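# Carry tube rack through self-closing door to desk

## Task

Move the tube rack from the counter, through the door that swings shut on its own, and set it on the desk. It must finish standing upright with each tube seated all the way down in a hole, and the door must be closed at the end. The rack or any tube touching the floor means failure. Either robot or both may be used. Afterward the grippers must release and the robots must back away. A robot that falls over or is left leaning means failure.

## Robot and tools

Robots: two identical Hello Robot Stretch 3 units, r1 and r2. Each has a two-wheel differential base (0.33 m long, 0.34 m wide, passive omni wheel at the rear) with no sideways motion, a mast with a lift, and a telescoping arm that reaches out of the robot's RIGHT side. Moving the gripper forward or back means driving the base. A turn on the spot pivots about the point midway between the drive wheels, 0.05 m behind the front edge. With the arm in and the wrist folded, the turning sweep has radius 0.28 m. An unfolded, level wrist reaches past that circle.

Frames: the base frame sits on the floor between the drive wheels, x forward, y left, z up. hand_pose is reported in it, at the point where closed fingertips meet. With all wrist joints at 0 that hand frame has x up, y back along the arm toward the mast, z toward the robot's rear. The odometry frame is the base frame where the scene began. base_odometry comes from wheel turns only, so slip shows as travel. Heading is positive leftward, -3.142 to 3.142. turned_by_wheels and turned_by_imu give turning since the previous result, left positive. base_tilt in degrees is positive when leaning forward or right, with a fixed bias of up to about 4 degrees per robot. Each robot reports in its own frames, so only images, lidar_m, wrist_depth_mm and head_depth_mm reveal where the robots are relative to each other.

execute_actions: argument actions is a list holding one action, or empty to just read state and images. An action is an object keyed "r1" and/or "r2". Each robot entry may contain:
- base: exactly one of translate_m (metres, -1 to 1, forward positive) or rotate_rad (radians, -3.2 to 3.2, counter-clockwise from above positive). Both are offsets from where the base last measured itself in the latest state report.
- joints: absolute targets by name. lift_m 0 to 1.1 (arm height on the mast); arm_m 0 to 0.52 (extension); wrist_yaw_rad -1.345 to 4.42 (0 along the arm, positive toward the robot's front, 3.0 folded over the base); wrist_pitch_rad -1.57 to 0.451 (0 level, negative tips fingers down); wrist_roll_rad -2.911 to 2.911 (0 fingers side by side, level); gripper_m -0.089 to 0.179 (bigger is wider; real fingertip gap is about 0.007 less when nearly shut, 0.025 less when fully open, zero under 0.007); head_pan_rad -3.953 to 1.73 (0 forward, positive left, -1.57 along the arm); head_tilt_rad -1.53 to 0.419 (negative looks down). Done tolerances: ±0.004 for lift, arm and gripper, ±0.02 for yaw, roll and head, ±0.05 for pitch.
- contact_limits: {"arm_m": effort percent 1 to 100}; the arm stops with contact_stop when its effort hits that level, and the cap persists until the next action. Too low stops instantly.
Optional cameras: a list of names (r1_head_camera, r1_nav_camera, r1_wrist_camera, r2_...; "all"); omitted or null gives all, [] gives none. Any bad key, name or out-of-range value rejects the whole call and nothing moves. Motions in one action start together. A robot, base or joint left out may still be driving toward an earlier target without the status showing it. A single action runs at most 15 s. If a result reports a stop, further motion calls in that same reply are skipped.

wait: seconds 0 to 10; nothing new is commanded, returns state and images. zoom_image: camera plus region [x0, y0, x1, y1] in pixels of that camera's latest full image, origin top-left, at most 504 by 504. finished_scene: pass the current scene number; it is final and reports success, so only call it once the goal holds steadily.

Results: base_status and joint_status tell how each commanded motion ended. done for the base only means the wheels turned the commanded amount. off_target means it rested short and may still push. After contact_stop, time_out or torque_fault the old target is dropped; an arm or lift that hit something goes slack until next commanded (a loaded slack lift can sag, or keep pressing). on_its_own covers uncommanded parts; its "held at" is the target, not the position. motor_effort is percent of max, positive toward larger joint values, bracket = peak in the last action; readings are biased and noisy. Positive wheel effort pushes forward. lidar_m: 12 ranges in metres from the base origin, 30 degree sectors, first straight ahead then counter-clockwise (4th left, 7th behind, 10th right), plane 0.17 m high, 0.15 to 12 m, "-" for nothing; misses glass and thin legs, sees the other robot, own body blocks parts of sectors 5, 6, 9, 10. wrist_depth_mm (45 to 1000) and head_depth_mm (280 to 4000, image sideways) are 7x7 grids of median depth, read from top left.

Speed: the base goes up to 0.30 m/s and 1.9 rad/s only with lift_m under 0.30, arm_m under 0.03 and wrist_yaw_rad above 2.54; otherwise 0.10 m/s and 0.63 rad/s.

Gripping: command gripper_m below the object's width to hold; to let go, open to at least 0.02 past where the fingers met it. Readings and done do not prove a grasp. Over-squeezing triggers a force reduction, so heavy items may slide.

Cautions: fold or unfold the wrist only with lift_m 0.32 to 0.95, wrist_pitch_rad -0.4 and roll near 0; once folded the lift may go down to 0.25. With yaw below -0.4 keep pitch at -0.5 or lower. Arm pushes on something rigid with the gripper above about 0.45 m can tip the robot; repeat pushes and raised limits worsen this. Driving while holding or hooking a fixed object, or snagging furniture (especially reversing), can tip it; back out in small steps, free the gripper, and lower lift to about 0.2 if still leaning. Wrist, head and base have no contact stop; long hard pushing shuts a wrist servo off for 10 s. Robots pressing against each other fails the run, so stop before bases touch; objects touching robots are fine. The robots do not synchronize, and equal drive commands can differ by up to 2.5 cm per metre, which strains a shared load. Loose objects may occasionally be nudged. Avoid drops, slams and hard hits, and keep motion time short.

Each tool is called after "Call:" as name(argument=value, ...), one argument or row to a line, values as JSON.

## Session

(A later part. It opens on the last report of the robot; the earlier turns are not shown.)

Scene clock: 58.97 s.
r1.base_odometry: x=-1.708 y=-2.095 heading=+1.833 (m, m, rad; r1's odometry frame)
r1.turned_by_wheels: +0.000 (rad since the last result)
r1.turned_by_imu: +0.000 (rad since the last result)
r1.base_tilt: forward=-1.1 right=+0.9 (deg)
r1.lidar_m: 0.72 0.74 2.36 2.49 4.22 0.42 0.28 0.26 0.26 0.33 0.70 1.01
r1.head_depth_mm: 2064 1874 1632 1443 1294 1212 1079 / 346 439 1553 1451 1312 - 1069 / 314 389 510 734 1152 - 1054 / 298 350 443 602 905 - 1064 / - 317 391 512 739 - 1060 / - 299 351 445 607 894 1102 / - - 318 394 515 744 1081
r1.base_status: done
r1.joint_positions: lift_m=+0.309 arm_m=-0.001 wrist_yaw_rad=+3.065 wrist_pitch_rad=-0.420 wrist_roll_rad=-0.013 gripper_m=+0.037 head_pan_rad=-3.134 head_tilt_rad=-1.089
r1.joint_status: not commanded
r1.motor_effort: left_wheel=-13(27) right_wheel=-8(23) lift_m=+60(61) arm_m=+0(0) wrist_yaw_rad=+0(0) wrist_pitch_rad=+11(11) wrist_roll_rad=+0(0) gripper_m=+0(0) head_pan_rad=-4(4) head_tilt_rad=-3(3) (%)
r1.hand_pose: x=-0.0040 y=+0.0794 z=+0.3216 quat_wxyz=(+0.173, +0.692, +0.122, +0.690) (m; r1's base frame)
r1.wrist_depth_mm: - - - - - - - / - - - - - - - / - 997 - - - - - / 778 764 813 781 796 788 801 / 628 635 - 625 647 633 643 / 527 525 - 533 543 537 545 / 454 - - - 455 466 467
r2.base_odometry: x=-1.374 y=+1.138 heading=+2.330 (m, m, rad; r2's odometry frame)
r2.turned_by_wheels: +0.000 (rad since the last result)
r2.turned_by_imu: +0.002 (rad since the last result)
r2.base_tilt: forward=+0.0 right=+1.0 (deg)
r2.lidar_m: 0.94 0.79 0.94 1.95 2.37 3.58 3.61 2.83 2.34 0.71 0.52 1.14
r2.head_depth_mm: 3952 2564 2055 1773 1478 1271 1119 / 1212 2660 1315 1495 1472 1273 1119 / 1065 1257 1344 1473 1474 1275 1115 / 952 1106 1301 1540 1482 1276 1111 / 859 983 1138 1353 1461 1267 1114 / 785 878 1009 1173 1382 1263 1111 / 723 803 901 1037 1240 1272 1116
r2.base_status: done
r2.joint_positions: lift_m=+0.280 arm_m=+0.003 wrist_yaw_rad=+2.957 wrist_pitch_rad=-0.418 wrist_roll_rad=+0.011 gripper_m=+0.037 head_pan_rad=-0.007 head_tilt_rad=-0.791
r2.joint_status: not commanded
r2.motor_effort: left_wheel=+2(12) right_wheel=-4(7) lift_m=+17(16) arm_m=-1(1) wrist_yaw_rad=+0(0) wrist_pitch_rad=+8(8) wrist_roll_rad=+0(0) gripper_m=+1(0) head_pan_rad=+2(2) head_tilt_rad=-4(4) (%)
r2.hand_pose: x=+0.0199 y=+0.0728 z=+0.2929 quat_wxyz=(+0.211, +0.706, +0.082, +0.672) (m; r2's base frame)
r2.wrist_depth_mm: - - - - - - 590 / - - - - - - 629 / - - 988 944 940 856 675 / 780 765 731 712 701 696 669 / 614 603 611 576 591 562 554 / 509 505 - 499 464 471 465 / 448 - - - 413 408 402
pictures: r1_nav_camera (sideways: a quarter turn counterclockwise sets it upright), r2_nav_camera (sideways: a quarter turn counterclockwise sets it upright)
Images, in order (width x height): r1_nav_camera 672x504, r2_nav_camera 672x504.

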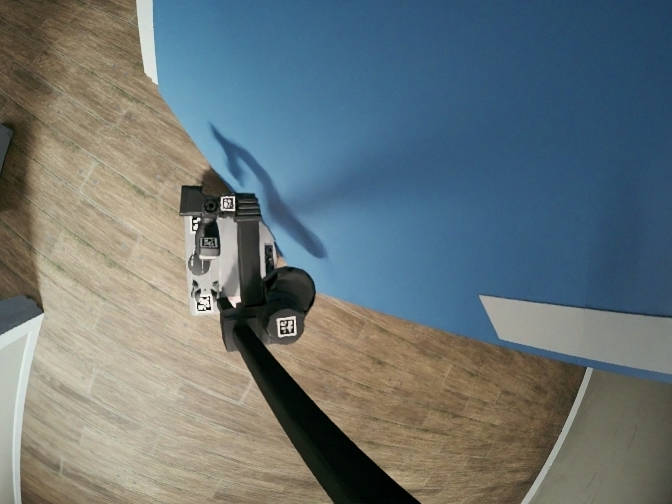

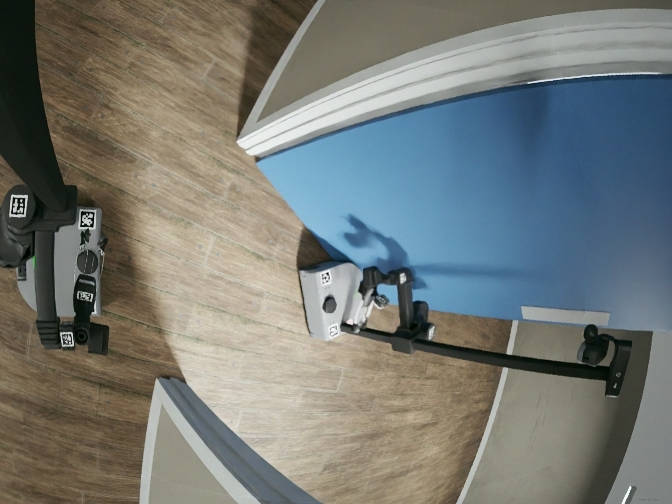

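Call:
execute_actions(
  actions=[
    {"r1":{"base":{"rotate_rad":0.55}}},
  ],
  cameras=[],
)

Call:
execute_actions(
  actions=[
    {"r1":{"base":{"translate_m":-0.24}},"r2":{"base":{"translate_m":0.48}}},
  ],
  cameras=[],
)

Call:
execute_actions(
  actions=[
    {"r1":{"base":{"rotate_rad":0.3},"joints":{"head_pan_rad":0.3,"head_tilt_rad":-0.5}},"r2":{"base":{"rotate_rad":-1.0}}},
  ],
  cameras=["r1_nav_camera","r2_nav_camera","r2_head_camera"],
)

Scene clock: 67.47 s.
r1.base_odometry: x=-1.708 y=-2.095 heading=+2.383 (m, m, rad; r1's odometry frame)
r1.turned_by_wheels: +0.550 (rad since the last result)
r1.turned_by_imu: +0.549 (rad since the last result)
r1.base_tilt: forward=-1.2 right=+1.0 (deg)
r1.lidar_m: 0.78 2.36 2.49 4.19 0.45 0.30 0.27 0.28 0.35 0.76 1.01 0.72
r1.head_depth_mm: - 313 404 571 1053 1210 1080 / - 309 395 552 874 - 1070 / - 306 385 534 765 - 1057 / - 305 377 516 789 - 1062 / - 300 368 501 784 - 1061 / - 299 360 485 748 1186 1101 / - 296 352 472 717 1161 1093
r1.base_status: done
r1.joint_positions: lift_m=+0.309 arm_m=-0.001 wrist_yaw_rad=+3.065 wrist_pitch_rad=-0.420 wrist_roll_rad=-0.013 gripper_m=+0.037 head_pan_rad=-3.134 head_tilt_rad=-1.089
r1.joint_status: not commanded
r1.on_its_own: left_wheel is at rest, and its effort (-19) is outside its rest range (-18 to +18)
r1.motor_effort: left_wheel=-19(25) right_wheel=-6(5) lift_m=+61(61) arm_m=+0(0) wrist_yaw_rad=+0(1) wrist_pitch_rad=+11(11) wrist_roll_rad=-1(0) gripper_m=+0(0) head_pan_rad=-4(4) head_tilt_rad=-3(3) (%)
r1.hand_pose: x=-0.0040 y=+0.0794 z=+0.3216 quat_wxyz=(+0.173, +0.692, +0.122, +0.690) (m; r1's base frame)
r1.wrist_depth_mm: - - - - - - - / - - - - - - - / - 980 - - - - - / 556 766 817 794 790 794 797 / 401 628 - 633 656 635 658 / 396 526 - 536 544 542 539 / 378 - - - 464 471 469
r2.base_odometry: x=-1.374 y=+1.138 heading=+2.330 (m, m, rad; r2's odometry frame)
r2.turned_by_wheels: +0.000 (rad since the last result)
r2.turned_by_imu: +0.000 (rad since the last result)
r2.base_tilt: forward=+0.0 right=+1.0 (deg)
r2.lidar_m: 0.95 0.78 0.94 1.95 2.37 3.58 3.60 2.83 2.35 0.71 0.52 5.07
r2.head_depth_mm: 3568 2776 2180 1762 1482 1278 1117 / 1273 1495 1320 1638 1478 1283 1113 / 1094 1282 1332 1457 1440 1275 1118 / 968 1121 1314 1555 1480 1270 1117 / 873 989 1150 1362 1471 1271 1112 / 795 892 1016 1184 1373 1273 1114 / 727 808 912 1047 1231 1271 1111
r2.base_status: not commanded
r2.joint_positions: lift_m=+0.280 arm_m=+0.003 wrist_yaw_rad=+2.957 wrist_pitch_rad=-0.418 wrist_roll_rad=+0.011 gripper_m=+0.037 head_pan_rad=-0.007 head_tilt_rad=-0.791
r2.joint_status: not commanded
r2.motor_effort: left_wheel=+2(2) right_wheel=-4(4) lift_m=+16(16) arm_m=+0(1) wrist_yaw_rad=+0(0) wrist_pitch_rad=+8(8) wrist_roll_rad=+0(0) gripper_m=+1(0) head_pan_rad=+2(2) head_tilt_rad=-4(4) (%)
r2.hand_pose: x=+0.0199 y=+0.0728 z=+0.2929 quat_wxyz=(+0.211, +0.706, +0.082, +0.672) (m; r2's base frame)
r2.wrist_depth_mm: - - - - - - 591 / - - - - - - 631 / - - 980 967 938 839 673 / 773 765 733 718 702 696 666 / 615 601 612 584 591 562 557 / 511 506 - 497 462 475 465 / 446 - - - 409 404 403
pictures: none
No camera images: the call's "cameras" was empty. Leave "cameras" out to get every camera's image.

Scene clock: 70.87 s.
r1.base_odometry: x=-1.534 y=-2.260 heading=+2.382 (m, m, rad; r1's odometry frame)
r1.turned_by_wheels: +0.000 (rad since the last result)
r1.turned_by_imu: +0.000 (rad since the last result)
r1.base_tilt: forward=-1.1 right=+1.0 (deg)
r1.lidar_m: 0.94 2.58 2.73 4.08 4.03 0.36 0.27 0.27 0.28 0.40 0.68 0.69
r1.head_depth_mm: 321 407 560 1426 1294 1214 1080 / 305 375 498 741 1280 - 1067 / 293 347 449 636 945 - 1061 / - 321 409 559 846 - 1062 / - 305 374 497 736 - 1059 / - 294 346 447 633 989 1095 / - - 322 407 556 878 1088
r1.base_status: done
r1.joint_positions: lift_m=+0.309 arm_m=-0.001 wrist_yaw_rad=+3.065 wrist_pitch_rad=-0.420 wrist_roll_rad=-0.013 gripper_m=+0.037 head_pan_rad=-3.134 head_tilt_rad=-1.089
r1.joint_status: not commanded
r1.motor_effort: left_wheel=-11(21) right_wheel=-6(20) lift_m=+61(60) arm_m=+0(0) wrist_yaw_rad=-1(0) wrist_pitch_rad=+11(11) wrist_roll_rad=-1(0) gripper_m=+0(1) head_pan_rad=-4(4) head_tilt_rad=-3(3) (%)
r1.hand_pose: x=-0.0040 y=+0.0794 z=+0.3216 quat_wxyz=(+0.173, +0.692, +0.122, +0.690) (m; r1's base frame)
r1.wrist_depth_mm: - - - - - - - / - - - - - - - / - - - - - - - / 755 761 790 778 794 796 802 / 625 637 - 628 651 642 649 / 534 531 - 537 546 541 540 / 453 - - - 464 461 464
r2.base_odometry: x=-1.704 y=+1.486 heading=+2.330 (m, m, rad; r2's odometry frame)
r2.turned_by_wheels: +0.000 (rad since the last result)
r2.turned_by_imu: +0.002 (rad since the last result)
r2.base_tilt: forward=+0.1 right=+1.0 (deg)
r2.lidar_m: 0.68 0.52 0.48 0.52 2.18 4.04 4.07 3.23 0.49 0.50 2.88 4.67
r2.head_depth_mm: 3844 2906 2196 1766 1486 1271 1117 / 3783 2800 2203 1782 1473 1273 1116 / 3973 2619 1097 1209 1362 1276 1112 / 3718 2664 1394 1103 1231 1248 1117 / 845 943 1082 1174 1317 1275 1110 / 708 776 866 970 1107 1217 1112 / 608 658 719 793 882 996 1074
r2.base_status: done
r2.joint_positions: lift_m=+0.280 arm_m=+0.003 wrist_yaw_rad=+2.957 wrist_pitch_rad=-0.418 wrist_roll_rad=+0.011 gripper_m=+0.037 head_pan_rad=-0.007 head_tilt_rad=-0.791
r2.joint_status: not commanded
r2.motor_effort: left_wheel=+2(11) right_wheel=-3(7) lift_m=+17(17) arm_m=-1(1) wrist_yaw_rad=+0(0) wrist_pitch_rad=+9(8) wrist_roll_rad=+0(0) gripper_m=+1(0) head_pan_rad=+2(2) head_tilt_rad=-4(4) (%)
r2.hand_pose: x=+0.0199 y=+0.0728 z=+0.2929 quat_wxyz=(+0.211, +0.706, +0.082, +0.672) (m; r2's base frame)
r2.wrist_depth_mm: - - - - 484 430 413 / - - - - 512 467 449 / - - 973 909 568 515 490 / 773 760 736 683 615 568 542 / 611 608 617 578 589 563 551 / 509 511 - 503 463 474 466 / 452 - - - 411 404 401
pictures: none
No camera images: the call's "cameras" was empty. Leave "cameras" out to get every camera's image.

Scene clock: 72.93 s.
r1.base_odometry: x=-1.534 y=-2.260 heading=+2.682 (m, m, rad; r1's odometry frame)
r1.turned_by_wheels: +0.300 (rad since the last result)
r1.turned_by_imu: +0.300 (rad since the last result)
r1.base_tilt: forward=-1.1 right=+1.0 (deg)
r1.lidar_m: 1.49 2.60 3.93 3.98 0.49 0.31 0.27 0.28 0.33 0.63 0.64 0.94
r1.head_depth_mm: 2598 2779 2887 2554 1990 1547 1267 / 2668 2870 3155 2788 1989 1560 1274 / 2688 2879 2585 2741 2003 1568 1280 / 2718 2882 2642 2813 1995 1575 1276 / 2745 2944 2672 2831 2007 1571 1285 / 2803 2934 2703 2882 2029 1575 1288 / 2786 3049 2745 2845 2034 1587 1294
r1.base_status: done
r1.joint_positions: lift_m=+0.309 arm_m=-0.001 wrist_yaw_rad=+3.065 wrist_pitch_rad=-0.420 wrist_roll_rad=-0.013 gripper_m=+0.037 head_pan_rad=+0.293 head_tilt_rad=-0.507
r1.joint_status: all done
r1.motor_effort: left_wheel=-14(22) right_wheel=-4(2) lift_m=+61(61) arm_m=+0(0) wrist_yaw_rad=+0(0) wrist_pitch_rad=+11(11) wrist_roll_rad=+0(0) gripper_m=-1(0) head_pan_rad=+5(53) head_tilt_rad=+2(22) (%)
r1.hand_pose: x=-0.0040 y=+0.0794 z=+0.3216 quat_wxyz=(+0.173, +0.692, +0.122, +0.690) (m; r1's base frame)
r1.wrist_depth_mm: - - - - - - - / - - - - - - - / 978 - - - - - - / 733 757 794 781 807 808 806 / 435 627 - 642 664 636 651 / 421 530 - 540 538 540 547 / 394 - - - 458 466 467
r2.base_odometry: x=-1.704 y=+1.486 heading=+1.330 (m, m, rad; r2's odometry frame)
r2.turned_by_wheels: -1.000 (rad since the last result)
r2.turned_by_imu: -1.010 (rad since the last result)
r2.base_tilt: forward=+0.0 right=+1.0 (deg)
r2.lidar_m: 3.00 4.64 0.68 0.51 0.50 1.80 2.26 4.03 4.08 3.20 0.49 0.51
r2.head_depth_mm: 2507 2747 2194 1778 1487 1268 1084 / 2950 2868 2186 1766 1489 1283 1119 / 3923 2902 2216 1780 1475 1272 1115 / - 2905 2191 1776 1470 1268 1123 / - 2901 2170 1773 1485 1264 1116 / - 2871 2180 1759 1480 1262 1116 / 3976 2902 2197 1768 1476 1265 1114
r2.base_status: done
r2.joint_positions: lift_m=+0.280 arm_m=+0.003 wrist_yaw_rad=+2.957 wrist_pitch_rad=-0.418 wrist_roll_rad=+0.011 gripper_m=+0.037 head_pan_rad=-0.007 head_tilt_rad=-0.791
r2.joint_status: not commanded
r2.motor_effort: left_wheel=+2(9) right_wheel=-4(13) lift_m=+16(17) arm_m=+0(1) wrist_yaw_rad=-1(1) wrist_pitch_rad=+8(8) wrist_roll_rad=+0(0) gripper_m=+0(0) head_pan_rad=+2(2) head_tilt_rad=-4(4) (%)
r2.hand_pose: x=+0.0199 y=+0.0728 z=+0.2929 quat_wxyz=(+0.211, +0.706, +0.082, +0.672) (m; r2's base frame)
r2.wrist_depth_mm: 380 - 528 677 986 - - / 401 - 557 725 820 - - / 423 - 616 784 650 808 893 / 464 508 673 722 674 688 687 / 560 555 611 580 589 560 550 / 509 507 - 498 464 473 462 / 449 - - - 411 405 401
pictures: r1_nav_camera (sideways: a quarter turn counterclockwise sets it upright), r2_head_camera (sideways: a quarter turn clockwise sets it upright), r2_nav_camera (sideways: a quarter turn counterclockwise sets it upright)
Images, in order (width x height): r1_nav_camera 672x504, r2_head_camera 896x504, r2_nav_camera 672x504.

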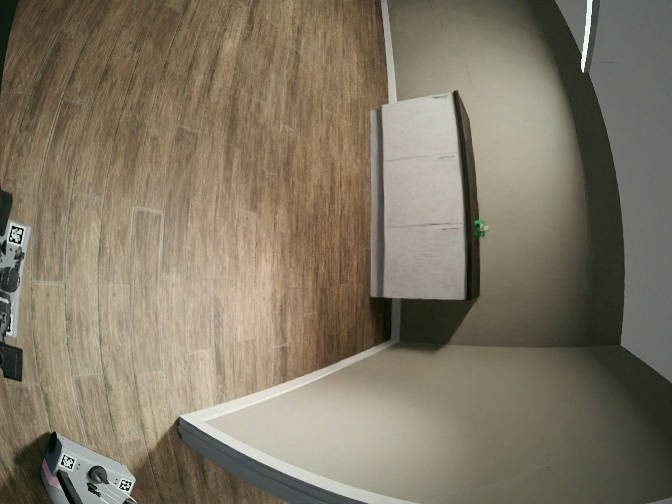

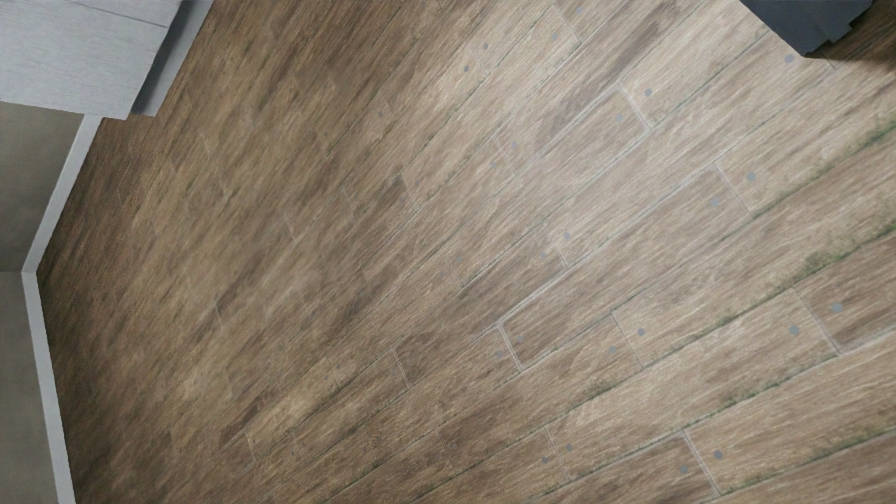

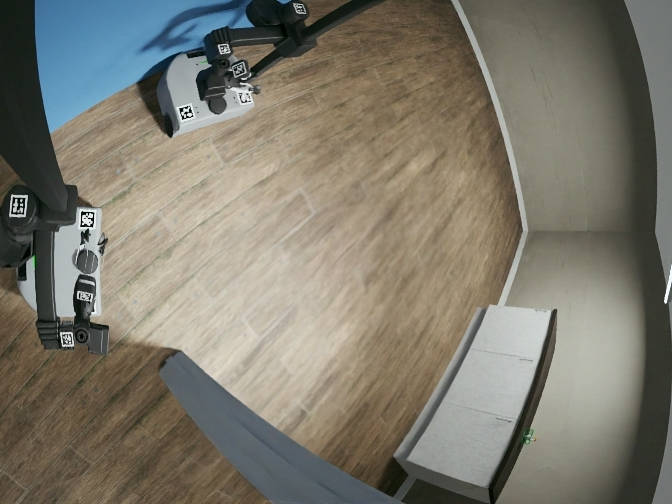

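Call:
execute_actions(
  actions=[
    {"r2":{"base":{"translate_m":0.9},"joints":{"head_tilt_rad":-0.35,"head_pan_rad":-0.2}}},
  ],
  cameras=[],
)

Call:
execute_actions(
  actions=[
    {"r2":{"base":{"rotate_rad":-0.55}}},
  ],
  cameras=[],
)

Call:
execute_actions(
  actions=[
    {"r2":{"base":{"translate_m":0.8}}},
  ],
  cameras=["r2_head_camera"],
)

Scene clock: 83.90 s.
r1.base_odometry: x=-1.534 y=-2.260 heading=+2.682 (m, m, rad; r1's odometry frame)
r1.turned_by_wheels: +0.000 (rad since the last result)
r1.turned_by_imu: +0.001 (rad since the last result)
r1.base_tilt: forward=-1.1 right=+0.9 (deg)
r1.lidar_m: 0.58 0.59 3.93 3.97 0.49 0.31 0.27 0.28 0.33 0.63 4.77 0.95
r1.head_depth_mm: 2603 2788 2861 2509 1978 1553 1277 / 2662 2845 3171 2740 1991 1034 824 / 609 621 2537 2637 1912 1033 804 / 466 517 573 2394 1861 1428 1058 / 2733 2942 2687 2818 2023 1582 1280 / 2789 2981 2729 2849 2030 1578 1285 / 2836 2999 2773 2871 2037 1585 1287
r1.base_status: not commanded
r1.joint_positions: lift_m=+0.309 arm_m=-0.001 wrist_yaw_rad=+3.065 wrist_pitch_rad=-0.420 wrist_roll_rad=-0.013 gripper_m=+0.037 head_pan_rad=+0.293 head_tilt_rad=-0.507
r1.joint_status: not commanded
r1.motor_effort: left_wheel=-15(15) right_wheel=-4(4) lift_m=+61(61) arm_m=+0(0) wrist_yaw_rad=+1(1) wrist_pitch_rad=+11(11) wrist_roll_rad=+0(1) gripper_m=+0(0) head_pan_rad=+5(6) head_tilt_rad=+2(2) (%)
r1.hand_pose: x=-0.0040 y=+0.0794 z=+0.3216 quat_wxyz=(+0.173, +0.692, +0.122, +0.690) (m; r1's base frame)
r1.wrist_depth_mm: - - - - - - - / - - - - - - - / 989 - - - - - - / 743 769 804 786 785 795 802 / 433 634 - 637 653 641 646 / 415 534 - 527 545 544 543 / 392 - - - 458 471 466
r2.base_odometry: x=-1.489 y=+2.360 heading=+1.330 (m, m, rad; r2's odometry frame)
r2.turned_by_wheels: +0.000 (rad since the last result)
r2.turned_by_imu: +0.003 (rad since the last result)
r2.base_tilt: forward=+0.1 right=+1.0 (deg)
r2.lidar_m: 2.31 3.93 3.77 2.51 0.71 1.03 2.95 0.63 0.65 0.81 1.71 1.84
r2.head_depth_mm: 2267 2385 2266 1987 2108 1734 1391 / 2468 2626 2257 2195 2243 1730 1385 / 2712 2878 2408 2460 2338 1745 1377 / 2943 3158 3417 3219 2302 1729 1378 / 3273 3569 3847 3468 2277 1712 1372 / 3703 - - 3426 2278 1709 1367 / 3683 3926 - 3438 2303 1705 1366
r2.base_status: done
r2.joint_positions: lift_m=+0.280 arm_m=+0.003 wrist_yaw_rad=+2.957 wrist_pitch_rad=-0.418 wrist_roll_rad=+0.011 gripper_m=+0.037 head_pan_rad=-0.193 head_tilt_rad=-0.358
r2.joint_status: all done
r2.motor_effort: left_wheel=+2(11) right_wheel=-3(8) lift_m=+17(17) arm_m=-1(1) wrist_yaw_rad=+0(0) wrist_pitch_rad=+8(8) wrist_roll_rad=+0(0) gripper_m=+0(0) head_pan_rad=-4(16) head_tilt_rad=+5(34) (%)
r2.hand_pose: x=+0.0199 y=+0.0728 z=+0.2929 quat_wxyz=(+0.211, +0.706, +0.082, +0.672) (m; r2's base frame)
r2.wrist_depth_mm: 720 - - - - - - / 781 - - - - - - / 617 - 993 957 924 899 877 / 614 693 745 719 704 684 689 / 608 596 612 577 590 556 555 / 507 507 - 502 461 470 464 / 444 - - - 409 406 401
pictures: none
No camera images: the call's "cameras" was empty. Leave "cameras" out to get every camera's image.

Scene clock: 85.33 s.
r1.base_odometry: x=-1.534 y=-2.260 heading=+2.682 (m, m, rad; r1's odometry frame)
r1.turned_by_wheels: +0.000 (rad since the last result)
r1.turned_by_imu: +0.000 (rad since the last result)
r1.base_tilt: forward=-1.2 right=+1.0 (deg)
r1.lidar_m: 0.73 0.63 3.90 3.97 0.49 0.31 0.27 0.28 0.33 0.64 4.78 0.94
r1.head_depth_mm: 2598 2768 2888 2555 1968 1547 1269 / 2624 2884 3173 2764 1992 1036 1148 / 600 626 2547 2754 1992 1563 813 / 2714 2844 2602 2639 1860 856 811 / 503 564 2612 2538 1945 1565 1287 / 2768 2956 2733 2827 2028 1582 1286 / 2817 3028 2745 2845 2042 1588 1292
r1.base_status: not commanded
r1.joint_positions: lift_m=+0.309 arm_m=-0.001 wrist_yaw_rad=+3.065 wrist_pitch_rad=-0.420 wrist_roll_rad=-0.013 gripper_m=+0.037 head_pan_rad=+0.293 head_tilt_rad=-0.507
r1.joint_status: not commanded
r1.motor_effort: left_wheel=-14(15) right_wheel=-3(3) lift_m=+61(61) arm_m=+0(0) wrist_yaw_rad=+0(1) wrist_pitch_rad=+11(11) wrist_roll_rad=-1(0) gripper_m=-1(1) head_pan_rad=+5(4) head_tilt_rad=+2(3) (%)
r1.hand_pose: x=-0.0040 y=+0.0794 z=+0.3216 quat_wxyz=(+0.173, +0.692, +0.122, +0.690) (m; r1's base frame)
r1.wrist_depth_mm: - - - - - - - / - - - - - - - / - - - - - - - / 739 785 793 776 791 796 811 / 439 617 - 643 652 638 644 / 417 530 - 544 552 545 546 / 391 - - - 459 460 468
r2.base_odometry: x=-1.489 y=+2.360 heading=+0.780 (m, m, rad; r2's odometry frame)
r2.turned_by_wheels: -0.550 (rad since the last result)
r2.turned_by_imu: -0.555 (rad since the last result)
r2.base_tilt: forward=+0.0 right=+1.0 (deg)
r2.lidar_m: 1.83 2.27 3.95 3.92 2.53 0.71 1.03 2.89 0.63 0.65 0.80 1.62
r2.head_depth_mm: 1985 2123 2241 2441 2364 1741 1388 / 2023 2137 2209 1851 2058 1732 1382 / 2055 2194 2200 1925 2070 1725 1379 / 2111 2269 2077 1961 2114 1721 1381 / 2176 2334 2131 2057 2156 1718 1362 / 2243 2425 2076 2101 2236 1701 1369 / 2300 2473 2062 2179 2262 1708 1362
r2.base_status: done
r2.joint_positions: lift_m=+0.280 arm_m=+0.003 wrist_yaw_rad=+2.957 wrist_pitch_rad=-0.418 wrist_roll_rad=+0.011 gripper_m=+0.037 head_pan_rad=-0.193 head_tilt_rad=-0.358
r2.joint_status: not commanded
r2.motor_effort: left_wheel=+3(9) right_wheel=-4(11) lift_m=+17(17) arm_m=-1(1) wrist_yaw_rad=+0(0) wrist_pitch_rad=+9(8) wrist_roll_rad=+0(0) gripper_m=+0(0) head_pan_rad=-3(3) head_tilt_rad=+5(5) (%)
r2.hand_pose: x=+0.0199 y=+0.0728 z=+0.2929 quat_wxyz=(+0.211, +0.706, +0.082, +0.672) (m; r2's base frame)
r2.wrist_depth_mm: - - - - - - - / - - - - - - - / - - 985 954 930 902 887 / 771 757 736 724 704 692 682 / 619 600 612 574 594 555 551 / 510 505 - 500 462 470 465 / 448 - - - 410 405 400
pictures: none
No camera images: the call's "cameras" was empty. Leave "cameras" out to get every camera's image.

Scene clock: 89.77 s.
r1.base_odometry: x=-1.534 y=-2.260 heading=+2.682 (m, m, rad; r1's odometry frame)
r1.turned_by_wheels: +0.000 (rad since the last result)
r1.turned_by_imu: +0.001 (rad since the last result)
r1.base_tilt: forward=-1.1 right=+0.9 (deg)
r1.lidar_m: 1.49 1.42 3.91 3.97 0.49 0.31 0.27 0.28 0.33 0.63 4.76 0.94
r1.head_depth_mm: 2602 2779 2857 2550 1975 1549 1273 / 2685 2891 3149 2760 2005 1558 1275 / 2685 2865 2574 2738 2010 1565 1277 / 2692 2910 2614 2774 1754 1556 1284 / 2681 2882 2629 2422 1780 1577 1285 / 2766 2688 2703 2842 2031 1573 1291 / 2785 3045 2761 2886 2065 1590 1292
r1.base_status: not commanded
r1.joint_positions: lift_m=+0.309 arm_m=-0.001 wrist_yaw_rad=+3.065 wrist_pitch_rad=-0.420 wrist_roll_rad=-0.013 gripper_m=+0.037 head_pan_rad=+0.293 head_tilt_rad=-0.507
r1.joint_status: not commanded
r1.motor_effort: left_wheel=-14(14) right_wheel=-4(4) lift_m=+61(61) arm_m=+0(0) wrist_yaw_rad=-1(0) wrist_pitch_rad=+11(11) wrist_roll_rad=-1(0) gripper_m=+0(0) head_pan_rad=+6(4) head_tilt_rad=+2(2) (%)
r1.hand_pose: x=-0.0040 y=+0.0794 z=+0.3216 quat_wxyz=(+0.173, +0.692, +0.122, +0.690) (m; r1's base frame)
r1.wrist_depth_mm: - - - - - - - / - - - - - - - / - - - - - - - / 737 772 802 776 791 789 793 / 436 628 - 638 648 647 653 / 420 532 - 537 547 539 541 / 391 - - - 462 464 467
r2.base_odometry: x=-0.921 y=+2.923 heading=+0.780 (m, m, rad; r2's odometry frame)
r2.turned_by_wheels: +0.000 (rad since the last result)
r2.turned_by_imu: +0.003 (rad since the last result)
r2.base_tilt: forward=+0.0 right=+1.1 (deg)
r2.lidar_m: 1.09 1.36 3.66 3.68 3.32 1.52 1.49 1.02 0.93 0.94 1.17 1.08
r2.head_depth_mm: 1355 1450 1550 1089 1136 1242 1350 / 1395 1487 1577 1126 1168 1281 1383 / 1433 1524 1614 1143 1220 1326 1374 / 1460 1563 1658 1178 1253 1394 1369 / 1519 1605 1703 1212 1302 1420 1370 / 1547 1654 1762 1250 1343 1506 1366 / 1594 1706 1809 1293 1410 1538 1361
r2.base_status: done
r2.joint_positions: lift_m=+0.280 arm_m=+0.003 wrist_yaw_rad=+2.957 wrist_pitch_rad=-0.418 wrist_roll_rad=+0.011 gripper_m=+0.037 head_pan_rad=-0.193 head_tilt_rad=-0.358
r2.joint_status: not commanded
r2.motor_effort: left_wheel=+2(11) right_wheel=-4(7) lift_m=+17(17) arm_m=-1(1) wrist_yaw_rad=+0(0) wrist_pitch_rad=+8(8) wrist_roll_rad=+0(0) gripper_m=+1(0) head_pan_rad=-2(2) head_tilt_rad=+4(5) (%)
r2.hand_pose: x=+0.0199 y=+0.0728 z=+0.2929 quat_wxyz=(+0.211, +0.706, +0.082, +0.672) (m; r2's base frame)
r2.wrist_depth_mm: - - - - - - - / - - - - - - - / - - 995 959 930 900 884 / 767 749 733 721 708 692 677 / 608 601 617 580 590 561 558 / 509 504 - 502 463 470 464 / 446 - - - 412 406 403
pictures: r2_head_camera (sideways: a quarter turn clockwise sets it upright)
Images, in order (width x height): r2_head_camera 896x504.

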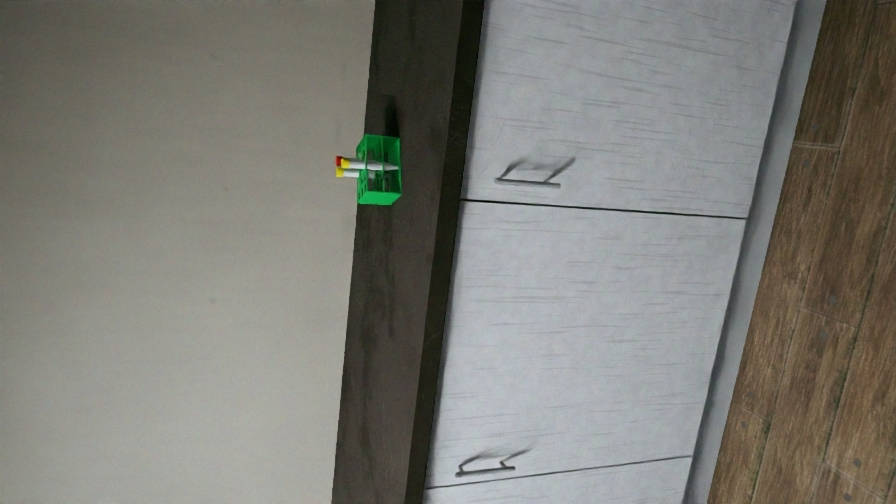

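Call:
execute_actions(
  actions=[
    {"r2":{"base":{"rotate_rad":-0.7}}},
  ],
  cameras=[],
)

Call:
execute_actions(
  actions=[
    {"r2":{"base":{"translate_m":0.62}}},
  ],
  cameras=[],
)

Call:
execute_actions(
  actions=[
    {"r2":{"base":{"rotate_rad":2.35},"joints":{"lift_m":0.68,"head_pan_rad":-1.6,"head_tilt_rad":-0.45}}},
  ],
  cameras=[],
)

Call:
execute_actions(
  actions=[
    {"r2":{"joints":{"lift_m":0.88,"wrist_yaw_rad":0,"wrist_pitch_rad":0.03,"gripper_m":0.179}}},
  ],
  cameras=["r2_head_camera","r2_wrist_camera"],
)

Scene clock: 102.73 s.
r1.base_odometry: x=-1.534 y=-2.260 heading=+2.682 (m, m, rad; r1's odometry frame)
r1.turned_by_wheels: +0.000 (rad since the last result)
r1.turned_by_imu: +0.001 (rad since the last result)
r1.base_tilt: forward=-1.2 right=+0.9 (deg)
r1.lidar_m: 1.49 1.49 3.91 3.98 0.49 0.31 0.27 0.28 0.33 0.63 4.77 0.94
r1.head_depth_mm: 2598 2765 2904 2553 1985 1558 1272 / 2645 2855 3156 2775 1998 1556 1270 / 2694 2856 2563 2750 1995 1564 1285 / 2691 2881 2623 2789 1808 1561 1285 / 2645 2919 2631 2417 1766 1575 1277 / 2732 2916 2649 2866 2023 1566 1291 / 2804 2982 2751 2874 2055 1578 1294
r1.base_status: not commanded
r1.joint_positions: lift_m=+0.309 arm_m=-0.001 wrist_yaw_rad=+3.065 wrist_pitch_rad=-0.420 wrist_roll_rad=-0.013 gripper_m=+0.037 head_pan_rad=+0.293 head_tilt_rad=-0.507
r1.joint_status: not commanded
r1.motor_effort: left_wheel=-14(14) right_wheel=-4(4) lift_m=+61(60) arm_m=+0(0) wrist_yaw_rad=-1(1) wrist_pitch_rad=+11(11) wrist_roll_rad=+0(0) gripper_m=+0(0) head_pan_rad=+4(5) head_tilt_rad=+2(2) (%)
r1.hand_pose: x=-0.0040 y=+0.0794 z=+0.3216 quat_wxyz=(+0.173, +0.692, +0.122, +0.690) (m; r1's base frame)
r1.wrist_depth_mm: - - - - - - - / - - - - - - - / - 997 - - - - - / 737 767 799 786 775 810 804 / 434 634 - 633 644 648 646 / 421 527 - 536 547 537 548 / 394 - - - 464 462 463
r2.base_odometry: x=-0.921 y=+2.923 heading=+0.081 (m, m, rad; r2's odometry frame)
r2.turned_by_wheels: -0.700 (rad since the last result)
r2.turned_by_imu: -0.707 (rad since the last result)
r2.base_tilt: forward=+0.1 right=+1.0 (deg)
r2.lidar_m: 1.08 1.08 1.21 3.09 3.64 3.66 3.05 1.49 1.12 0.94 0.94 1.05
r2.head_depth_mm: 1122 1164 1206 1259 1302 1363 1352 / 1287 1334 1396 1467 1544 1586 1395 / 1504 1571 1650 1773 1878 1729 1374 / 1590 1695 1819 1983 2095 1724 1372 / 1505 1610 1734 1210 1295 1449 1365 / 1443 1540 1614 1148 1218 1324 1375 / 1374 1464 1559 1105 1144 1255 1354
r2.base_status: done
r2.joint_positions: lift_m=+0.280 arm_m=+0.003 wrist_yaw_rad=+2.957 wrist_pitch_rad=-0.418 wrist_roll_rad=+0.011 gripper_m=+0.037 head_pan_rad=-0.193 head_tilt_rad=-0.358
r2.joint_status: not commanded
r2.motor_effort: left_wheel=+2(9) right_wheel=-4(12) lift_m=+17(17) arm_m=-1(1) wrist_yaw_rad=+0(1) wrist_pitch_rad=+8(8) wrist_roll_rad=+0(0) gripper_m=+0(0) head_pan_rad=-3(4) head_tilt_rad=+4(4) (%)
r2.hand_pose: x=+0.0199 y=+0.0728 z=+0.2929 quat_wxyz=(+0.211, +0.706, +0.082, +0.672) (m; r2's base frame)
r2.wrist_depth_mm: - - - - - - 846 / - - - - - - 920 / - - 985 955 923 908 874 / 769 755 735 720 706 701 680 / 620 597 611 584 586 562 555 / 506 509 - 497 461 475 463 / 446 - - - 414 405 401
pictures: none
No camera images: the call's "cameras" was empty. Leave "cameras" out to get every camera's image.

Scene clock: 106.43 s.
r1.base_odometry: x=-1.534 y=-2.260 heading=+2.682 (m, m, rad; r1's odometry frame)
r1.turned_by_wheels: +0.000 (rad since the last result)
r1.turned_by_imu: +0.001 (rad since the last result)
r1.base_tilt: forward=-1.1 right=+1.0 (deg)
r1.lidar_m: 1.49 2.05 3.91 3.99 0.49 0.31 0.27 0.28 0.33 0.63 4.76 0.94
r1.head_depth_mm: 2579 2764 2904 2556 1980 1562 1265 / 2616 2871 3170 2765 1998 1547 1271 / 2637 2859 2589 2368 2016 1566 1278 / 2681 2866 2569 2323 2024 1560 1284 / 2749 2910 2665 2811 2019 1576 1282 / 2800 2927 2690 2828 2039 1585 1284 / 2812 3009 2751 2855 2052 1578 1288
r1.base_status: not commanded
r1.joint_positions: lift_m=+0.309 arm_m=-0.001 wrist_yaw_rad=+3.065 wrist_pitch_rad=-0.420 wrist_roll_rad=-0.013 gripper_m=+0.037 head_pan_rad=+0.293 head_tilt_rad=-0.507
r1.joint_status: not commanded
r1.motor_effort: left_wheel=-14(15) right_wheel=-3(4) lift_m=+61(61) arm_m=+0(0) wrist_yaw_rad=+0(0) wrist_pitch_rad=+11(11) wrist_roll_rad=+0(0) gripper_m=+0(0) head_pan_rad=+3(5) head_tilt_rad=+2(2) (%)
r1.hand_pose: x=-0.0040 y=+0.0794 z=+0.3216 quat_wxyz=(+0.173, +0.692, +0.122, +0.690) (m; r1's base frame)
r1.wrist_depth_mm: - - - - - - - / - - - - - - - / - 991 - - - - - / 751 774 784 801 783 787 805 / 434 623 - 638 659 646 643 / 417 526 - 532 544 545 534 / 393 - - - 461 462 466
r2.base_odometry: x=-0.303 y=+2.973 heading=+0.081 (m, m, rad; r2's odometry frame)
r2.turned_by_wheels: +0.000 (rad since the last result)
r2.turned_by_imu: +0.002 (rad since the last result)
r2.base_tilt: forward=+0.1 right=+1.0 (deg)
r2.lidar_m: 0.50 0.50 0.56 0.91 3.85 4.34 2.36 2.04 0.89 0.74 0.74 0.83
r2.head_depth_mm: 883 917 947 986 1025 1076 1127 / 1015 1059 1105 1158 1213 1278 1311 / 1069 1157 1243 1334 1447 1553 1387 / 1011 1091 1184 1284 1382 1519 1305 / 968 1038 1119 1207 693 616 686 / 924 988 1054 1085 690 578 639 / 888 945 1010 1028 683 551 595
r2.base_status: done
r2.joint_positions: lift_m=+0.280 arm_m=+0.003 wrist_yaw_rad=+2.957 wrist_pitch_rad=-0.418 wrist_roll_rad=+0.011 gripper_m=+0.037 head_pan_rad=-0.193 head_tilt_rad=-0.358
r2.joint_status: not commanded
r2.motor_effort: left_wheel=+2(11) right_wheel=-4(8) lift_m=+16(16) arm_m=-2(0) wrist_yaw_rad=+0(0) wrist_pitch_rad=+8(8) wrist_roll_rad=+0(0) gripper_m=+1(0) head_pan_rad=-3(3) head_tilt_rad=+5(5) (%)
r2.hand_pose: x=+0.0199 y=+0.0728 z=+0.2929 quat_wxyz=(+0.211, +0.706, +0.082, +0.672) (m; r2's base frame)
r2.wrist_depth_mm: - - - - 669 496 393 / - - - - 711 524 411 / - - 984 958 837 584 425 / 773 769 736 726 709 632 484 / 619 601 617 576 590 561 522 / 508 507 - 503 458 471 462 / 445 - - - 411 407 402
pictures: none
No camera images: the call's "cameras" was empty. Leave "cameras" out to get every camera's image.

Scene clock: 111.07 s.
r1.base_odometry: x=-1.534 y=-2.260 heading=+2.682 (m, m, rad; r1's odometry frame)
r1.turned_by_wheels: +0.000 (rad since the last result)
r1.turned_by_imu: +0.001 (rad since the last result)
r1.base_tilt: forward=-1.0 right=+1.0 (deg)
r1.lidar_m: 1.49 2.59 3.92 3.98 0.49 0.31 0.27 0.28 0.33 0.63 4.78 0.95
r1.head_depth_mm: 2576 2785 2918 2533 1977 1543 1262 / 2655 2867 3160 2758 1998 1553 1276 / 2611 2820 2541 2316 2002 1571 1273 / 2705 2903 2651 2780 2003 1566 1280 / 2755 2956 2666 2807 2031 1562 1284 / 2752 3004 2731 2849 2027 1576 1282 / 2798 2994 2766 2857 2038 1587 1291
r1.base_status: not commanded
r1.joint_positions: lift_m=+0.309 arm_m=-0.001 wrist_yaw_rad=+3.065 wrist_pitch_rad=-0.420 wrist_roll_rad=-0.013 gripper_m=+0.037 head_pan_rad=+0.293 head_tilt_rad=-0.507
r1.joint_status: not commanded
r1.motor_effort: left_wheel=-14(14) right_wheel=-4(3) lift_m=+60(61) arm_m=+0(0) wrist_yaw_rad=+1(0) wrist_pitch_rad=+11(11) wrist_roll_rad=+0(0) gripper_m=+0(0) head_pan_rad=+4(4) head_tilt_rad=+2(2) (%)
r1.hand_pose: x=-0.0040 y=+0.0794 z=+0.3216 quat_wxyz=(+0.173, +0.692, +0.122, +0.690) (m; r1's base frame)
r1.wrist_depth_mm: - - - - - - - / - - - - - - - / 999 - - - - - - / 736 782 799 790 795 808 807 / 433 628 - 635 645 652 642 / 411 529 - 540 549 541 542 / 390 - - - 462 467 468
r2.base_odometry: x=-0.303 y=+2.973 heading=+2.431 (m, m, rad; r2's odometry frame)
r2.turned_by_wheels: +2.350 (rad since the last result)
r2.turned_by_imu: +2.379 (rad since the last result)
r2.base_tilt: forward=+0.0 right=+0.9 (deg)
r2.lidar_m: 3.93 3.85 2.04 1.13 0.78 0.74 0.76 0.53 0.50 0.51 0.66 1.57
r2.head_depth_mm: 893 960 1032 877 621 579 645 / 940 1008 1092 872 617 624 701 / 986 1062 1142 824 632 677 768 / 1035 1130 1217 825 669 736 843 / 1096 1198 1274 857 698 809 940 / 1167 1276 1333 850 776 893 1065 / 1239 1370 1400 844 859 1007 1218
r2.base_status: done
r2.joint_positions: lift_m=+0.680 arm_m=+0.003 wrist_yaw_rad=+2.957 wrist_pitch_rad=-0.418 wrist_roll_rad=+0.011 gripper_m=+0.037 head_pan_rad=-1.593 head_tilt_rad=-0.445
r2.joint_status: all done
r2.motor_effort: left_wheel=-3(9) right_wheel=+3(11) lift_m=+31(33) arm_m=-1(1) wrist_yaw_rad=+1(1) wrist_pitch_rad=+8(8) wrist_roll_rad=+0(0) gripper_m=+0(0) head_pan_rad=-3(31) head_tilt_rad=-2(13) (%)
r2.hand_pose: x=+0.0199 y=+0.0728 z=+0.6923 quat_wxyz=(+0.211, +0.706, +0.082, +0.672) (m; r2's base frame)
r2.wrist_depth_mm: 631 - - - - - - / 661 - - - - - - / 690 - - - - - - / 697 845 - - - - - / 713 902 - - - - - / 730 931 - 927 918 937 926 / 743 851 - 818 820 792 793
pictures: none
No camera images: the call's "cameras" was empty. Leave "cameras" out to get every camera's image.

Scene clock: 113.73 s.
r1.base_odometry: x=-1.534 y=-2.260 heading=+2.682 (m, m, rad; r1's odometry frame)
r1.turned_by_wheels: +0.000 (rad since the last result)
r1.turned_by_imu: +0.000 (rad since the last result)
r1.base_tilt: forward=-1.1 right=+1.0 (deg)
r1.lidar_m: 1.49 2.60 3.90 3.98 0.49 0.31 0.27 0.28 0.33 0.63 4.76 0.94
r1.head_depth_mm: 2598 2789 2874 2549 1993 1554 1268 / 2670 2868 3127 2782 1977 1558 1271 / 2618 2030 2548 2318 2000 1554 1277 / 2727 2851 2647 2775 2009 1571 1281 / 2769 2917 2671 2797 2020 1569 1288 / 2802 2965 2739 2863 2019 1583 1288 / 2840 3022 2748 2860 2039 1583 1287
r1.base_status: not commanded
r1.joint_positions: lift_m=+0.309 arm_m=-0.001 wrist_yaw_rad=+3.065 wrist_pitch_rad=-0.420 wrist_roll_rad=-0.013 gripper_m=+0.037 head_pan_rad=+0.293 head_tilt_rad=-0.507
r1.joint_status: not commanded
r1.motor_effort: left_wheel=-14(14) right_wheel=-4(4) lift_m=+61(61) arm_m=+0(0) wrist_yaw_rad=+0(0) wrist_pitch_rad=+11(11) wrist_roll_rad=+0(1) gripper_m=+0(0) head_pan_rad=+4(4) head_tilt_rad=+2(1) (%)
r1.hand_pose: x=-0.0040 y=+0.0794 z=+0.3216 quat_wxyz=(+0.173, +0.692, +0.122, +0.690) (m; r1's base frame)
r1.wrist_depth_mm: - - - - - - - / - - - - - - - / - - - - - - - / 738 781 779 787 787 801 783 / 434 628 - 636 648 638 648 / 414 535 - 536 549 538 542 / 395 - - - 465 463 467
r2.base_odometry: x=-0.303 y=+2.973 heading=+2.431 (m, m, rad; r2's odometry frame)
r2.turned_by_wheels: +0.000 (rad since the last result)
r2.turned_by_imu: +0.000 (rad since the last result)
r2.base_tilt: forward=+0.1 right=+1.0 (deg)
r2.lidar_m: 3.92 3.85 2.04 1.13 0.79 0.74 0.76 0.53 0.50 0.51 0.66 1.57
r2.head_depth_mm: 894 956 1034 882 620 580 626 / 933 1010 1093 876 619 622 676 / 985 1068 1142 825 634 653 - / 1037 1125 1216 825 666 731 - / 1096 1195 1285 857 696 805 940 / 1166 1280 1331 855 778 893 1064 / 1240 1369 1410 848 856 1005 1218
r2.base_status: not commanded
r2.joint_positions: lift_m=+0.880 arm_m=+0.003 wrist_yaw_rad=+0.002 wrist_pitch_rad=+0.009 wrist_roll_rad=+0.011 gripper_m=+0.179 head_pan_rad=-1.593 head_tilt_rad=-0.445
r2.joint_status: all done
r2.motor_effort: left_wheel=-3(3) right_wheel=+3(3) lift_m=+31(31) arm_m=-1(1) wrist_yaw_rad=-2(5) wrist_pitch_rad=+10(12) wrist_roll_rad=+0(0) gripper_m=+1(95) head_pan_rad=-2(4) head_tilt_rad=-2(2) (%)
r2.hand_pose: x=-0.0209 y=-0.4042 z=+0.9965 quat_wxyz=(+0.704, -0.002, -0.711, +0.003) (m; r2's base frame)
r2.wrist_depth_mm: - - - 935 817 713 649 / - - - 962 828 733 654 / - - - 986 852 755 673 / 913 887 831 606 774 740 659 / 614 498 427 416 409 405 434 / 689 - 388 315 280 275 - / 755 545 419 345 283 235 210
pictures: r2_head_camera (sideways: a quarter turn clockwise sets it upright), r2_wrist_camera
Images, in order (width x height): r2_head_camera 896x504, r2_wrist_camera 644x364.

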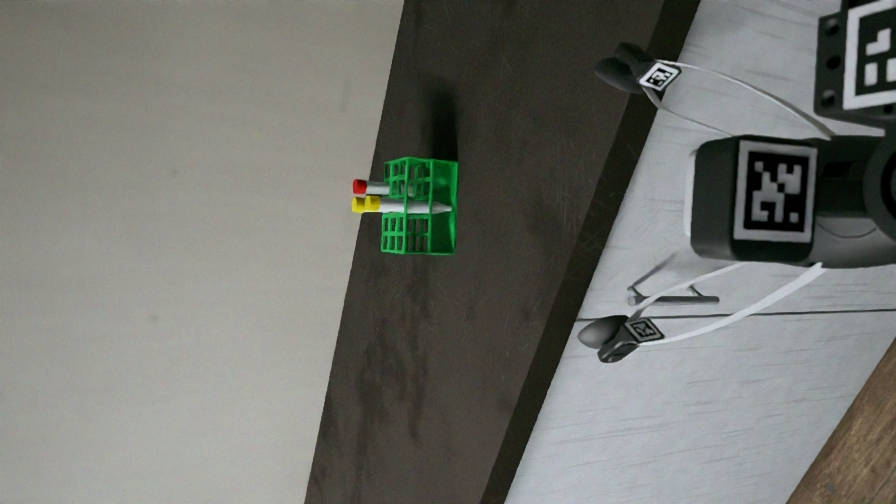

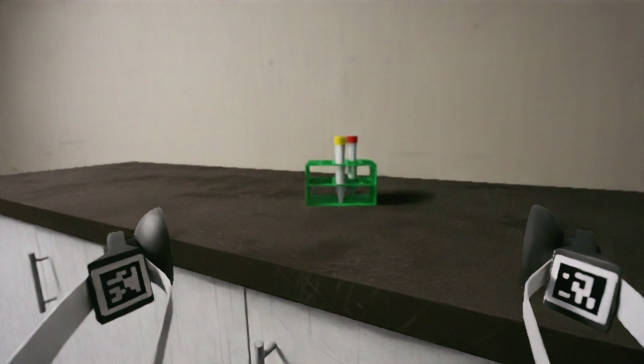

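Call:
execute_actions(
  actions=[
    {"r2":{"joints":{"arm_m":0.38,"lift_m":0.845}}},
  ],
  cameras=["r2_head_camera","r2_wrist_camera"],
)

Scene clock: 121.23 s.
r1.base_odometry: x=-1.534 y=-2.260 heading=+2.682 (m, m, rad; r1's odometry frame)
r1.turned_by_wheels: +0.000 (rad since the last result)
r1.turned_by_imu: +0.001 (rad since the last result)
r1.base_tilt: forward=-1.1 right=+1.1 (deg)
r1.lidar_m: 1.49 2.60 3.91 3.98 0.49 0.30 0.27 0.28 0.33 0.63 4.76 0.94
r1.head_depth_mm: 2578 2756 2908 2559 1993 1557 1267 / 2645 2833 3159 2787 1974 1550 1280 / 2640 2475 2560 2317 2000 1566 1285 / 2706 2832 2635 2797 2012 1577 1281 / 2733 2902 2651 2833 2015 1575 1286 / 2798 3008 2750 2832 2032 1573 1279 / 2831 3024 2754 2839 2047 1582 1292
r1.base_status: not commanded
r1.joint_positions: lift_m=+0.309 arm_m=-0.001 wrist_yaw_rad=+3.065 wrist_pitch_rad=-0.420 wrist_roll_rad=-0.013 gripper_m=+0.037 head_pan_rad=+0.293 head_tilt_rad=-0.507
r1.joint_status: not commanded
r1.motor_effort: left_wheel=-15(14) right_wheel=-3(4) lift_m=+61(61) arm_m=+0(0) wrist_yaw_rad=+0(1) wrist_pitch_rad=+11(11) wrist_roll_rad=+0(0) gripper_m=-1(1) head_pan_rad=+5(4) head_tilt_rad=+2(2) (%)
r1.hand_pose: x=-0.0040 y=+0.0794 z=+0.3216 quat_wxyz=(+0.173, +0.692, +0.122, +0.690) (m; r1's base frame)
r1.wrist_depth_mm: - - - - - - - / - - - - - - - / - - - - - - - / 727 760 808 773 796 790 799 / 436 633 - 639 649 634 655 / 420 529 - 539 553 544 546 / 392 - - - 460 465 466
r2.base_odometry: x=-0.303 y=+2.973 heading=+2.431 (m, m, rad; r2's odometry frame)
r2.turned_by_wheels: +0.000 (rad since the last result)
r2.turned_by_imu: +0.000 (rad since the last result)
r2.base_tilt: forward=+0.0 right=+1.0 (deg)
r2.lidar_m: 3.95 3.83 2.05 1.13 0.78 0.74 0.76 0.53 0.50 0.51 0.66 1.57
r2.head_depth_mm: 893 959 1033 877 648 - - / 941 1012 1089 987 575 634 701 / 984 1063 1149 862 603 675 764 / 1035 1127 1220 841 662 733 846 / 1093 1195 1281 855 699 809 941 / 1161 1278 1326 849 774 899 1064 / 1242 1369 1410 842 853 1009 1217
r2.base_status: not commanded
r2.joint_positions: lift_m=+0.845 arm_m=+0.380 wrist_yaw_rad=+0.000 wrist_pitch_rad=+0.009 wrist_roll_rad=+0.011 gripper_m=+0.179 head_pan_rad=-1.593 head_tilt_rad=-0.445
r2.joint_status: all done
r2.motor_effort: left_wheel=-3(3) right_wheel=+3(3) lift_m=+16(27) arm_m=+3(4) wrist_yaw_rad=-1(2) wrist_pitch_rad=+10(10) wrist_roll_rad=+0(0) gripper_m=-1(0) head_pan_rad=-3(3) head_tilt_rad=-2(2) (%)
r2.hand_pose: x=-0.0213 y=-0.7810 z=+0.9623 quat_wxyz=(+0.704, -0.003, -0.711, +0.003) (m; r2's base frame)
r2.wrist_depth_mm: - 807 664 569 495 439 394 / - 831 693 584 510 451 404 / - 884 717 606 501 458 410 / 664 652 622 222 227 459 419 / 329 362 292 201 213 279 327 / 235 - 207 195 203 195 - / 155 162 161 160 158 157 149
pictures: r2_head_camera (sideways: a quarter turn clockwise sets it upright), r2_wrist_camera
Images, in order (width x height): r2_head_camera 896x504, r2_wrist_camera 644x364.

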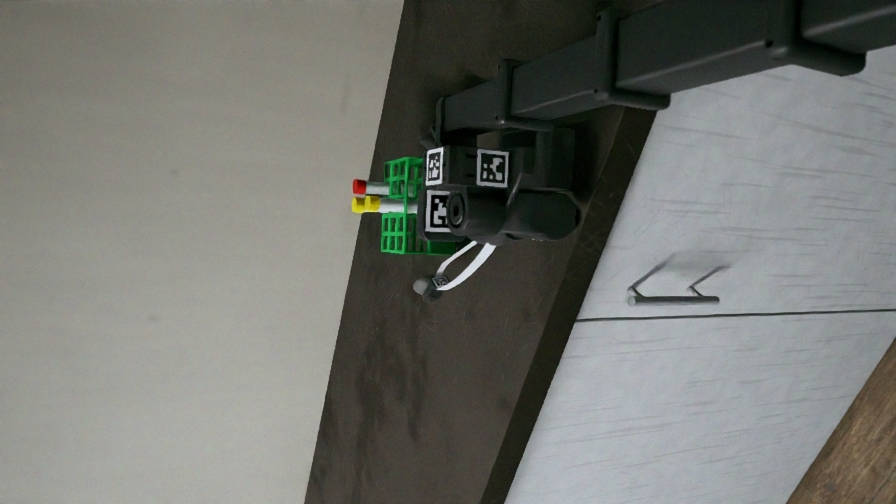

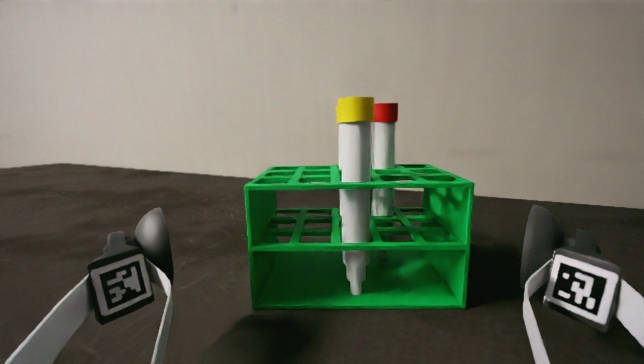

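Call:
execute_actions(
  actions=[
    {"r2":{"base":{"translate_m":-0.008},"joints":{"arm_m":0.432,"lift_m":0.837}}},
  ],
  cameras=["r2_wrist_camera"],
)

Call:
execute_actions(
  actions=[
    {"r2":{"joints":{"gripper_m":0.085}}},
  ],
  cameras=["r2_wrist_camera"],
)

Call:
execute_actions(
  actions=[
    {"r2":{"joints":{"lift_m":0.867}}},
  ],
  cameras=["r2_wrist_camera"],
)

Scene clock: 130.20 s.
r1.base_odometry: x=-1.534 y=-2.260 heading=+2.682 (m, m, rad; r1's odometry frame)
r1.turned_by_wheels: +0.000 (rad since the last result)
r1.turned_by_imu: +0.001 (rad since the last result)
r1.base_tilt: forward=-1.1 right=+1.0 (deg)
r1.lidar_m: 1.49 2.59 3.90 3.99 0.49 0.30 0.27 0.27 0.33 0.64 4.75 0.95
r1.head_depth_mm: 2619 2776 2898 2571 1989 1540 1267 / 2611 2839 3248 2795 1987 1552 1273 / 2642 2446 2563 2306 2008 1554 1273 / 2728 2835 2619 2800 2004 1567 1285 / 2719 2931 2635 2810 2007 1566 1283 / 2782 2967 2724 2853 2032 1579 1283 / 2841 3005 2749 2869 2053 1589 1291
r1.base_status: not commanded
r1.joint_positions: lift_m=+0.309 arm_m=-0.001 wrist_yaw_rad=+3.065 wrist_pitch_rad=-0.420 wrist_roll_rad=-0.013 gripper_m=+0.037 head_pan_rad=+0.293 head_tilt_rad=-0.507
r1.joint_status: not commanded
r1.motor_effort: left_wheel=-14(14) right_wheel=-4(4) lift_m=+60(61) arm_m=+0(0) wrist_yaw_rad=+0(0) wrist_pitch_rad=+11(11) wrist_roll_rad=+0(0) gripper_m=+0(0) head_pan_rad=+5(4) head_tilt_rad=+2(2) (%)
r1.hand_pose: x=-0.0040 y=+0.0794 z=+0.3216 quat_wxyz=(+0.173, +0.692, +0.122, +0.690) (m; r1's base frame)
r1.wrist_depth_mm: - - - - - - - / - - - - - - - / 985 - - - - - - / 731 762 794 784 801 801 801 / 434 623 - 637 653 643 645 / 422 532 - 539 544 542 547 / 394 - - - 467 465 470
r2.base_odometry: x=-0.297 y=+2.968 heading=+2.430 (m, m, rad; r2's odometry frame)
r2.turned_by_wheels: +0.000 (rad since the last result)
r2.turned_by_imu: +0.000 (rad since the last result)
r2.base_tilt: forward=+0.1 right=+1.0 (deg)
r2.lidar_m: 3.96 3.85 2.05 1.12 0.78 0.73 0.75 0.52 0.49 0.51 0.66 1.55
r2.head_depth_mm: 896 953 1027 876 650 - - / 934 1006 1088 991 593 628 695 / 976 1060 1144 - 616 673 762 / 1036 1116 1206 845 658 731 836 / 1097 1191 1278 856 696 802 932 / 1165 1274 1339 852 770 889 1057 / 1235 1365 1415 850 852 1002 1221
r2.base_status: done
r2.joint_positions: lift_m=+0.840 arm_m=+0.431 wrist_yaw_rad=+0.001 wrist_pitch_rad=+0.025 wrist_roll_rad=+0.012 gripper_m=+0.179 head_pan_rad=-1.593 head_tilt_rad=-0.445
r2.joint_status: lift_m contact_stop (moved -0.006 of -0.008); the others done
r2.on_its_own: lift_m is slack since a contact_stop, until your next command for it
r2.motor_effort: left_wheel=-3(6) right_wheel=+3(10) lift_m=+24(23) arm_m=+7(6) wrist_yaw_rad=-1(1) wrist_pitch_rad=+2(10) wrist_roll_rad=+0(0) gripper_m=+0(0) head_pan_rad=-2(2) head_tilt_rad=-2(2) (%)
r2.hand_pose: x=-0.0211 y=-0.8331 z=+0.9608 quat_wxyz=(+0.703, -0.008, -0.711, +0.009) (m; r2's base frame)
r2.wrist_depth_mm: 952 748 613 516 451 401 360 / 971 767 629 531 459 409 367 / - 794 651 547 452 418 372 / 749 714 618 152 178 420 382 / 344 377 163 131 180 141 337 / 238 - 155 135 152 143 - / 156 163 149 148 154 148 149
pictures: r2_wrist_camera
Images, in order (width x height): r2_wrist_camera 644x364.

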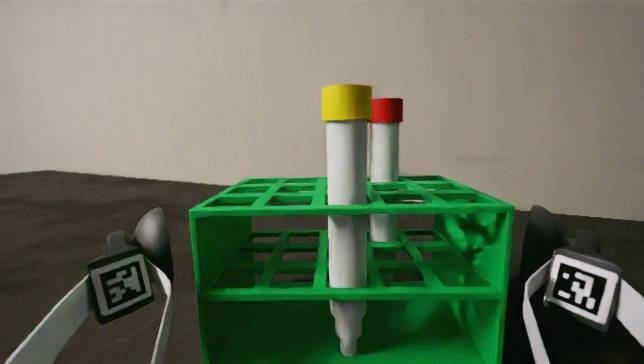

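not run: a stop came earlier in this reply.

not run: a stop came earlier in this reply.


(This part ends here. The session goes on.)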